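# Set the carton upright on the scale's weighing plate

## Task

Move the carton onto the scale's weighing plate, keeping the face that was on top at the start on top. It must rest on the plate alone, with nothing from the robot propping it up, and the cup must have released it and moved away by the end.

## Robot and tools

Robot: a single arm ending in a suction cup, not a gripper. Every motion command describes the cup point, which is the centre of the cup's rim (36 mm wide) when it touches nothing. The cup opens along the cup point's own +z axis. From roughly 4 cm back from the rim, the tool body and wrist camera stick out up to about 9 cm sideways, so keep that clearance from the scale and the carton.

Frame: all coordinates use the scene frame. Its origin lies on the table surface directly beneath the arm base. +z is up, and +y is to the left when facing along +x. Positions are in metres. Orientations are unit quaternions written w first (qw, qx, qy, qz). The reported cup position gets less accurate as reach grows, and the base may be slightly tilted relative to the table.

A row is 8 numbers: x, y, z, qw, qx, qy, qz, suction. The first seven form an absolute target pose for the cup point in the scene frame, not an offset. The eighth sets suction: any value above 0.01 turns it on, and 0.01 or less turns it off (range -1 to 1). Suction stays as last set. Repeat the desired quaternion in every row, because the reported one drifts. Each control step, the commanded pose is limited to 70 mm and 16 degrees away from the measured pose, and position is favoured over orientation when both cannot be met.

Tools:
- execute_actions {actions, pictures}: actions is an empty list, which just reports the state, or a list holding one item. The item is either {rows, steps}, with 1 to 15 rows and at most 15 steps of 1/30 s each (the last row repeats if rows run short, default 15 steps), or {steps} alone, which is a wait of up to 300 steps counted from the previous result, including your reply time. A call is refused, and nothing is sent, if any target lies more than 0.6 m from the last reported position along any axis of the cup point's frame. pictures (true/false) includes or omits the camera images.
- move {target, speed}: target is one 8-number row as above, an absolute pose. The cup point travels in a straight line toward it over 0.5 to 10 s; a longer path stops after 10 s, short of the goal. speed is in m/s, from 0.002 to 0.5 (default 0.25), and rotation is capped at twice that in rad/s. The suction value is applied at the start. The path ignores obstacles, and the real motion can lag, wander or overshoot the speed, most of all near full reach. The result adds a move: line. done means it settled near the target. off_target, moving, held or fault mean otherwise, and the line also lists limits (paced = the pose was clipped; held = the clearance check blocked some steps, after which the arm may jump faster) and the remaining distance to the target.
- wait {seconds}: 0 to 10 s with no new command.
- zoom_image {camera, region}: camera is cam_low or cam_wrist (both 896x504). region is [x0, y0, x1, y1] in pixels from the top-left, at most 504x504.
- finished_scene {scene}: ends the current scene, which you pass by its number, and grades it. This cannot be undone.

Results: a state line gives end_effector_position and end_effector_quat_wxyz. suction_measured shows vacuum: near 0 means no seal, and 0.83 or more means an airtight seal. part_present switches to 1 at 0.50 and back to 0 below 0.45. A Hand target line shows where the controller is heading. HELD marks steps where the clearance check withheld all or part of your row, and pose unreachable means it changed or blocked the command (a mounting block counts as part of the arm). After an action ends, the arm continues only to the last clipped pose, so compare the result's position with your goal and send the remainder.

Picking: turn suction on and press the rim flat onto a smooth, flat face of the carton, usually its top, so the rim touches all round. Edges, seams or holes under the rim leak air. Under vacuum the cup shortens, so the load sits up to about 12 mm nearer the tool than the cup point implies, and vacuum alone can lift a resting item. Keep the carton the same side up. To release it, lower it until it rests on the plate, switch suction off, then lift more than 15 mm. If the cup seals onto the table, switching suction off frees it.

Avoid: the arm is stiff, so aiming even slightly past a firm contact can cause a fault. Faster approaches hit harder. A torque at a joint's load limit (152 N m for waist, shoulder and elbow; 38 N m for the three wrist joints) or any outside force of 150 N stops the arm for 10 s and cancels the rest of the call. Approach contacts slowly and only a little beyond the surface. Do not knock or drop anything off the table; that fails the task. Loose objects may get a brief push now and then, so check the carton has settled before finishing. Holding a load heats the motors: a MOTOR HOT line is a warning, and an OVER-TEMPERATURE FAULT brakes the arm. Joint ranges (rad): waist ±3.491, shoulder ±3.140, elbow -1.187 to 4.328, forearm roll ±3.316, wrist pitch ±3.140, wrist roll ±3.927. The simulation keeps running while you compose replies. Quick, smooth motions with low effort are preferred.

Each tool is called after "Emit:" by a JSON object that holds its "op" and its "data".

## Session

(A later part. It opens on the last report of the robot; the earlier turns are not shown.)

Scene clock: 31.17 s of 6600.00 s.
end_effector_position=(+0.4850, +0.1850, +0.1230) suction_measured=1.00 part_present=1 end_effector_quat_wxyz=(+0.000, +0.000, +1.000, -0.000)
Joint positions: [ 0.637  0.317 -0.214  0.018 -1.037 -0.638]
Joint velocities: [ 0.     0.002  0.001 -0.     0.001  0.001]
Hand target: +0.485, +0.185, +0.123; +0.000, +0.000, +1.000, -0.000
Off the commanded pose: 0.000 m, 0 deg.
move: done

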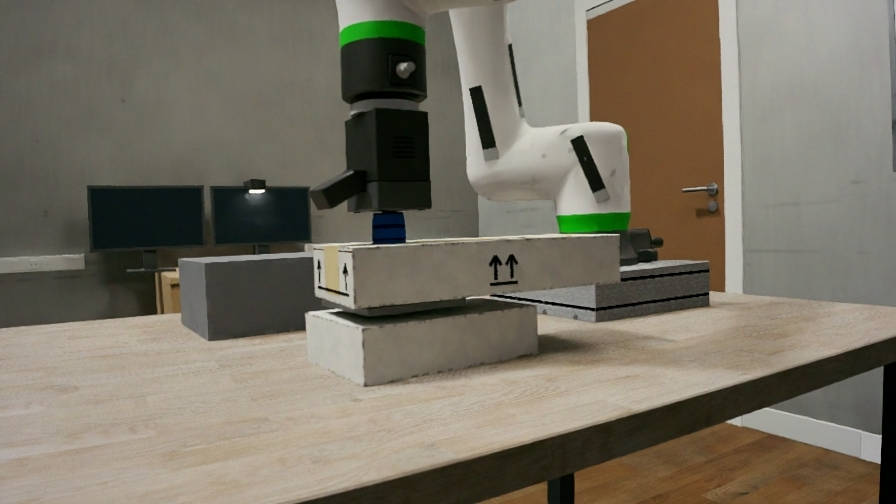

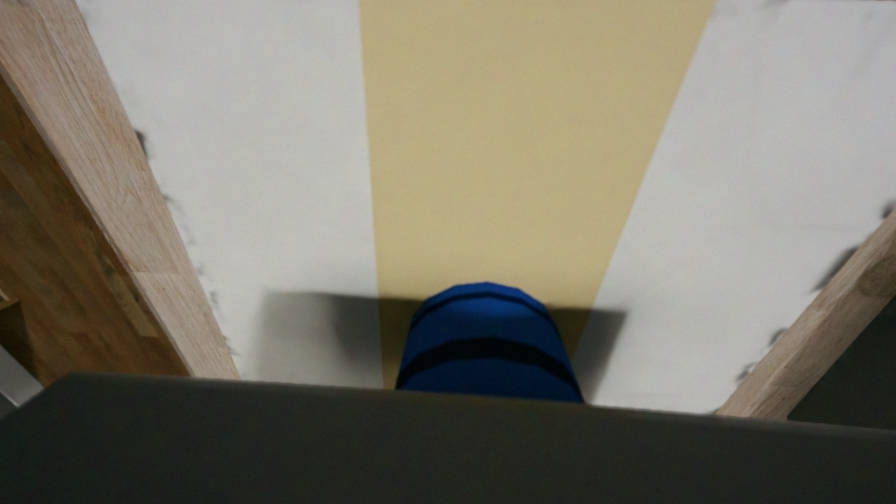

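Emit:
{"op": "move", "data": {"target": [0.485,0.185,0.12,0,0,1,0,1], "speed": 0.01}}

Emit:
{"op": "execute_actions", "data": {"actions": [{"rows":[[0.485,0.185,0.12,0,0,1,0,0]],"steps":6}], "pictures": false}}

Emit:
{"op": "move", "data": {"target": [0.485,0.185,0.25,0,0,1,0,0]}}

Scene clock: 34.07 s of 6600.00 s.
end_effector_position=(+0.4850, +0.1850, +0.1200) suction_measured=1.00 part_present=1 end_effector_quat_wxyz=(-0.000, +0.000, +1.000, -0.000)
Joint positions: [ 0.637  0.321 -0.217  0.018 -1.03  -0.638]
Joint velocities: [ 0.    -0.001  0.001  0.     0.002  0.001]
Hand target: +0.485, +0.185, +0.120; +0.000, +0.000, +1.000, -0.000
Off the commanded pose: 0.000 m, 0 deg.
move: done

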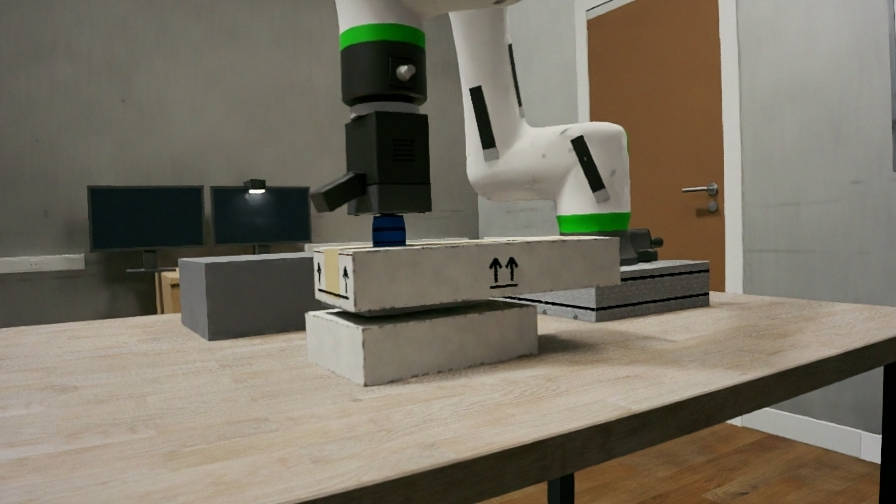

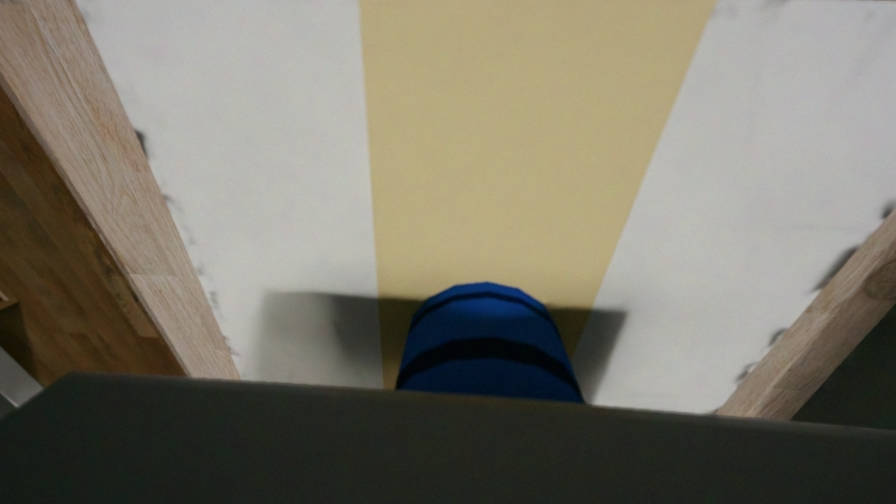

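Scene clock: 34.27 s of 6600.00 s.
end_effector_position=(+0.4850, +0.1850, +0.1200) suction_measured=0.00 part_present=0 end_effector_quat_wxyz=(+0.000, +0.000, +1.000, -0.000)
Joint positions: [ 0.637  0.321 -0.217  0.018 -1.03  -0.638]
Joint velocities: [-0.     0.002 -0.     0.    -0.     0.   ]
Hand target: +0.485, +0.185, +0.120; +0.000, +0.000, +1.000, -0.000
Off the commanded pose: 0.000 m, 0 deg.
Steps of this call (steps 1 to 6: all 6 steps of this action). Readings (end_effector_position | what the end effector reports):
1: (+0.4850, +0.1850, +0.1200) | suction_measured=0.64 part_present=1
2: (+0.4850, +0.1850, +0.1200) | suction_measured=0.09 part_present=0
4: (+0.4850, +0.1850, +0.1200) | suction_measured=0.00 part_present=0
6: the state above

Scene clock: 35.40 s of 6600.00 s.
end_effector_position=(+0.4847, +0.1849, +0.2500) suction_measured=0.00 part_present=0 end_effector_quat_wxyz=(-0.000, -0.000, +1.000, +0.000)
Joint positions: [ 0.641  0.198 -0.044  0.016 -1.325 -0.636]
Joint velocities: [ 0.     0.002  0.001 -0.    -0.     0.   ]
Hand target: +0.485, +0.185, +0.250; -0.000, -0.000, +1.000, +0.000
Off the commanded pose: 0.000 m, 0 deg.
move: done

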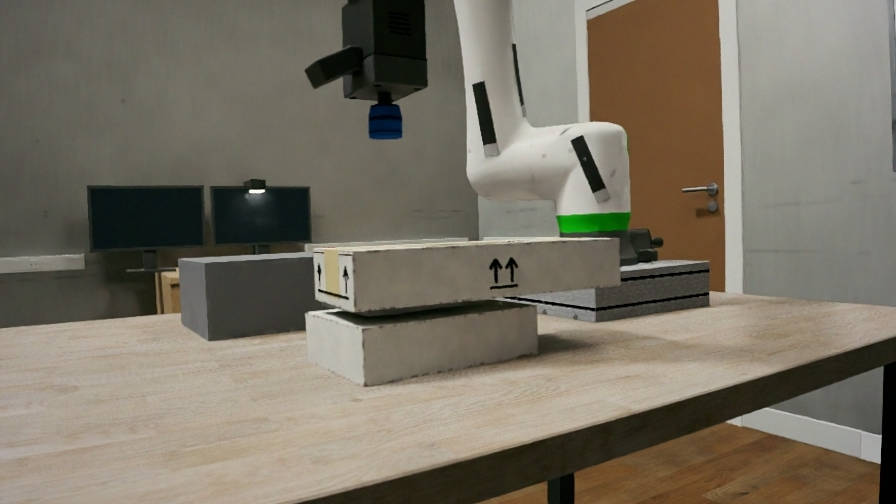

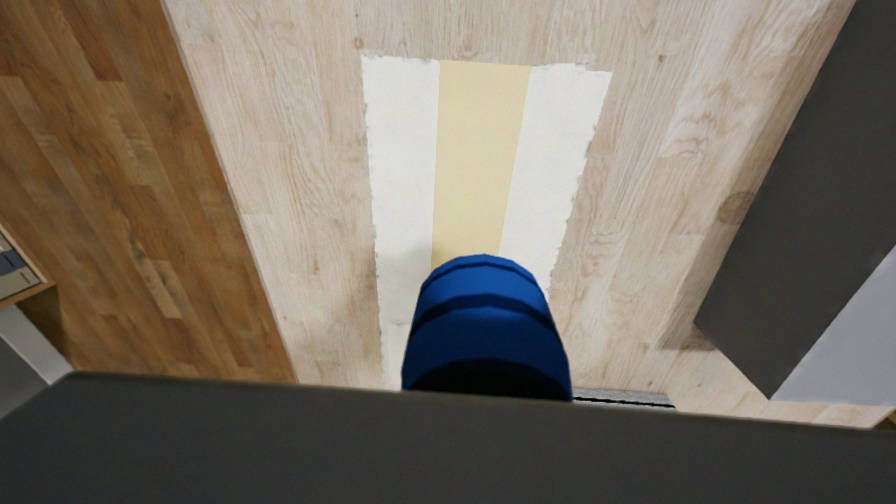

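Emit:
{"op": "finished_scene", "data": {"scene": 2}}

The scene is finished: the task was done.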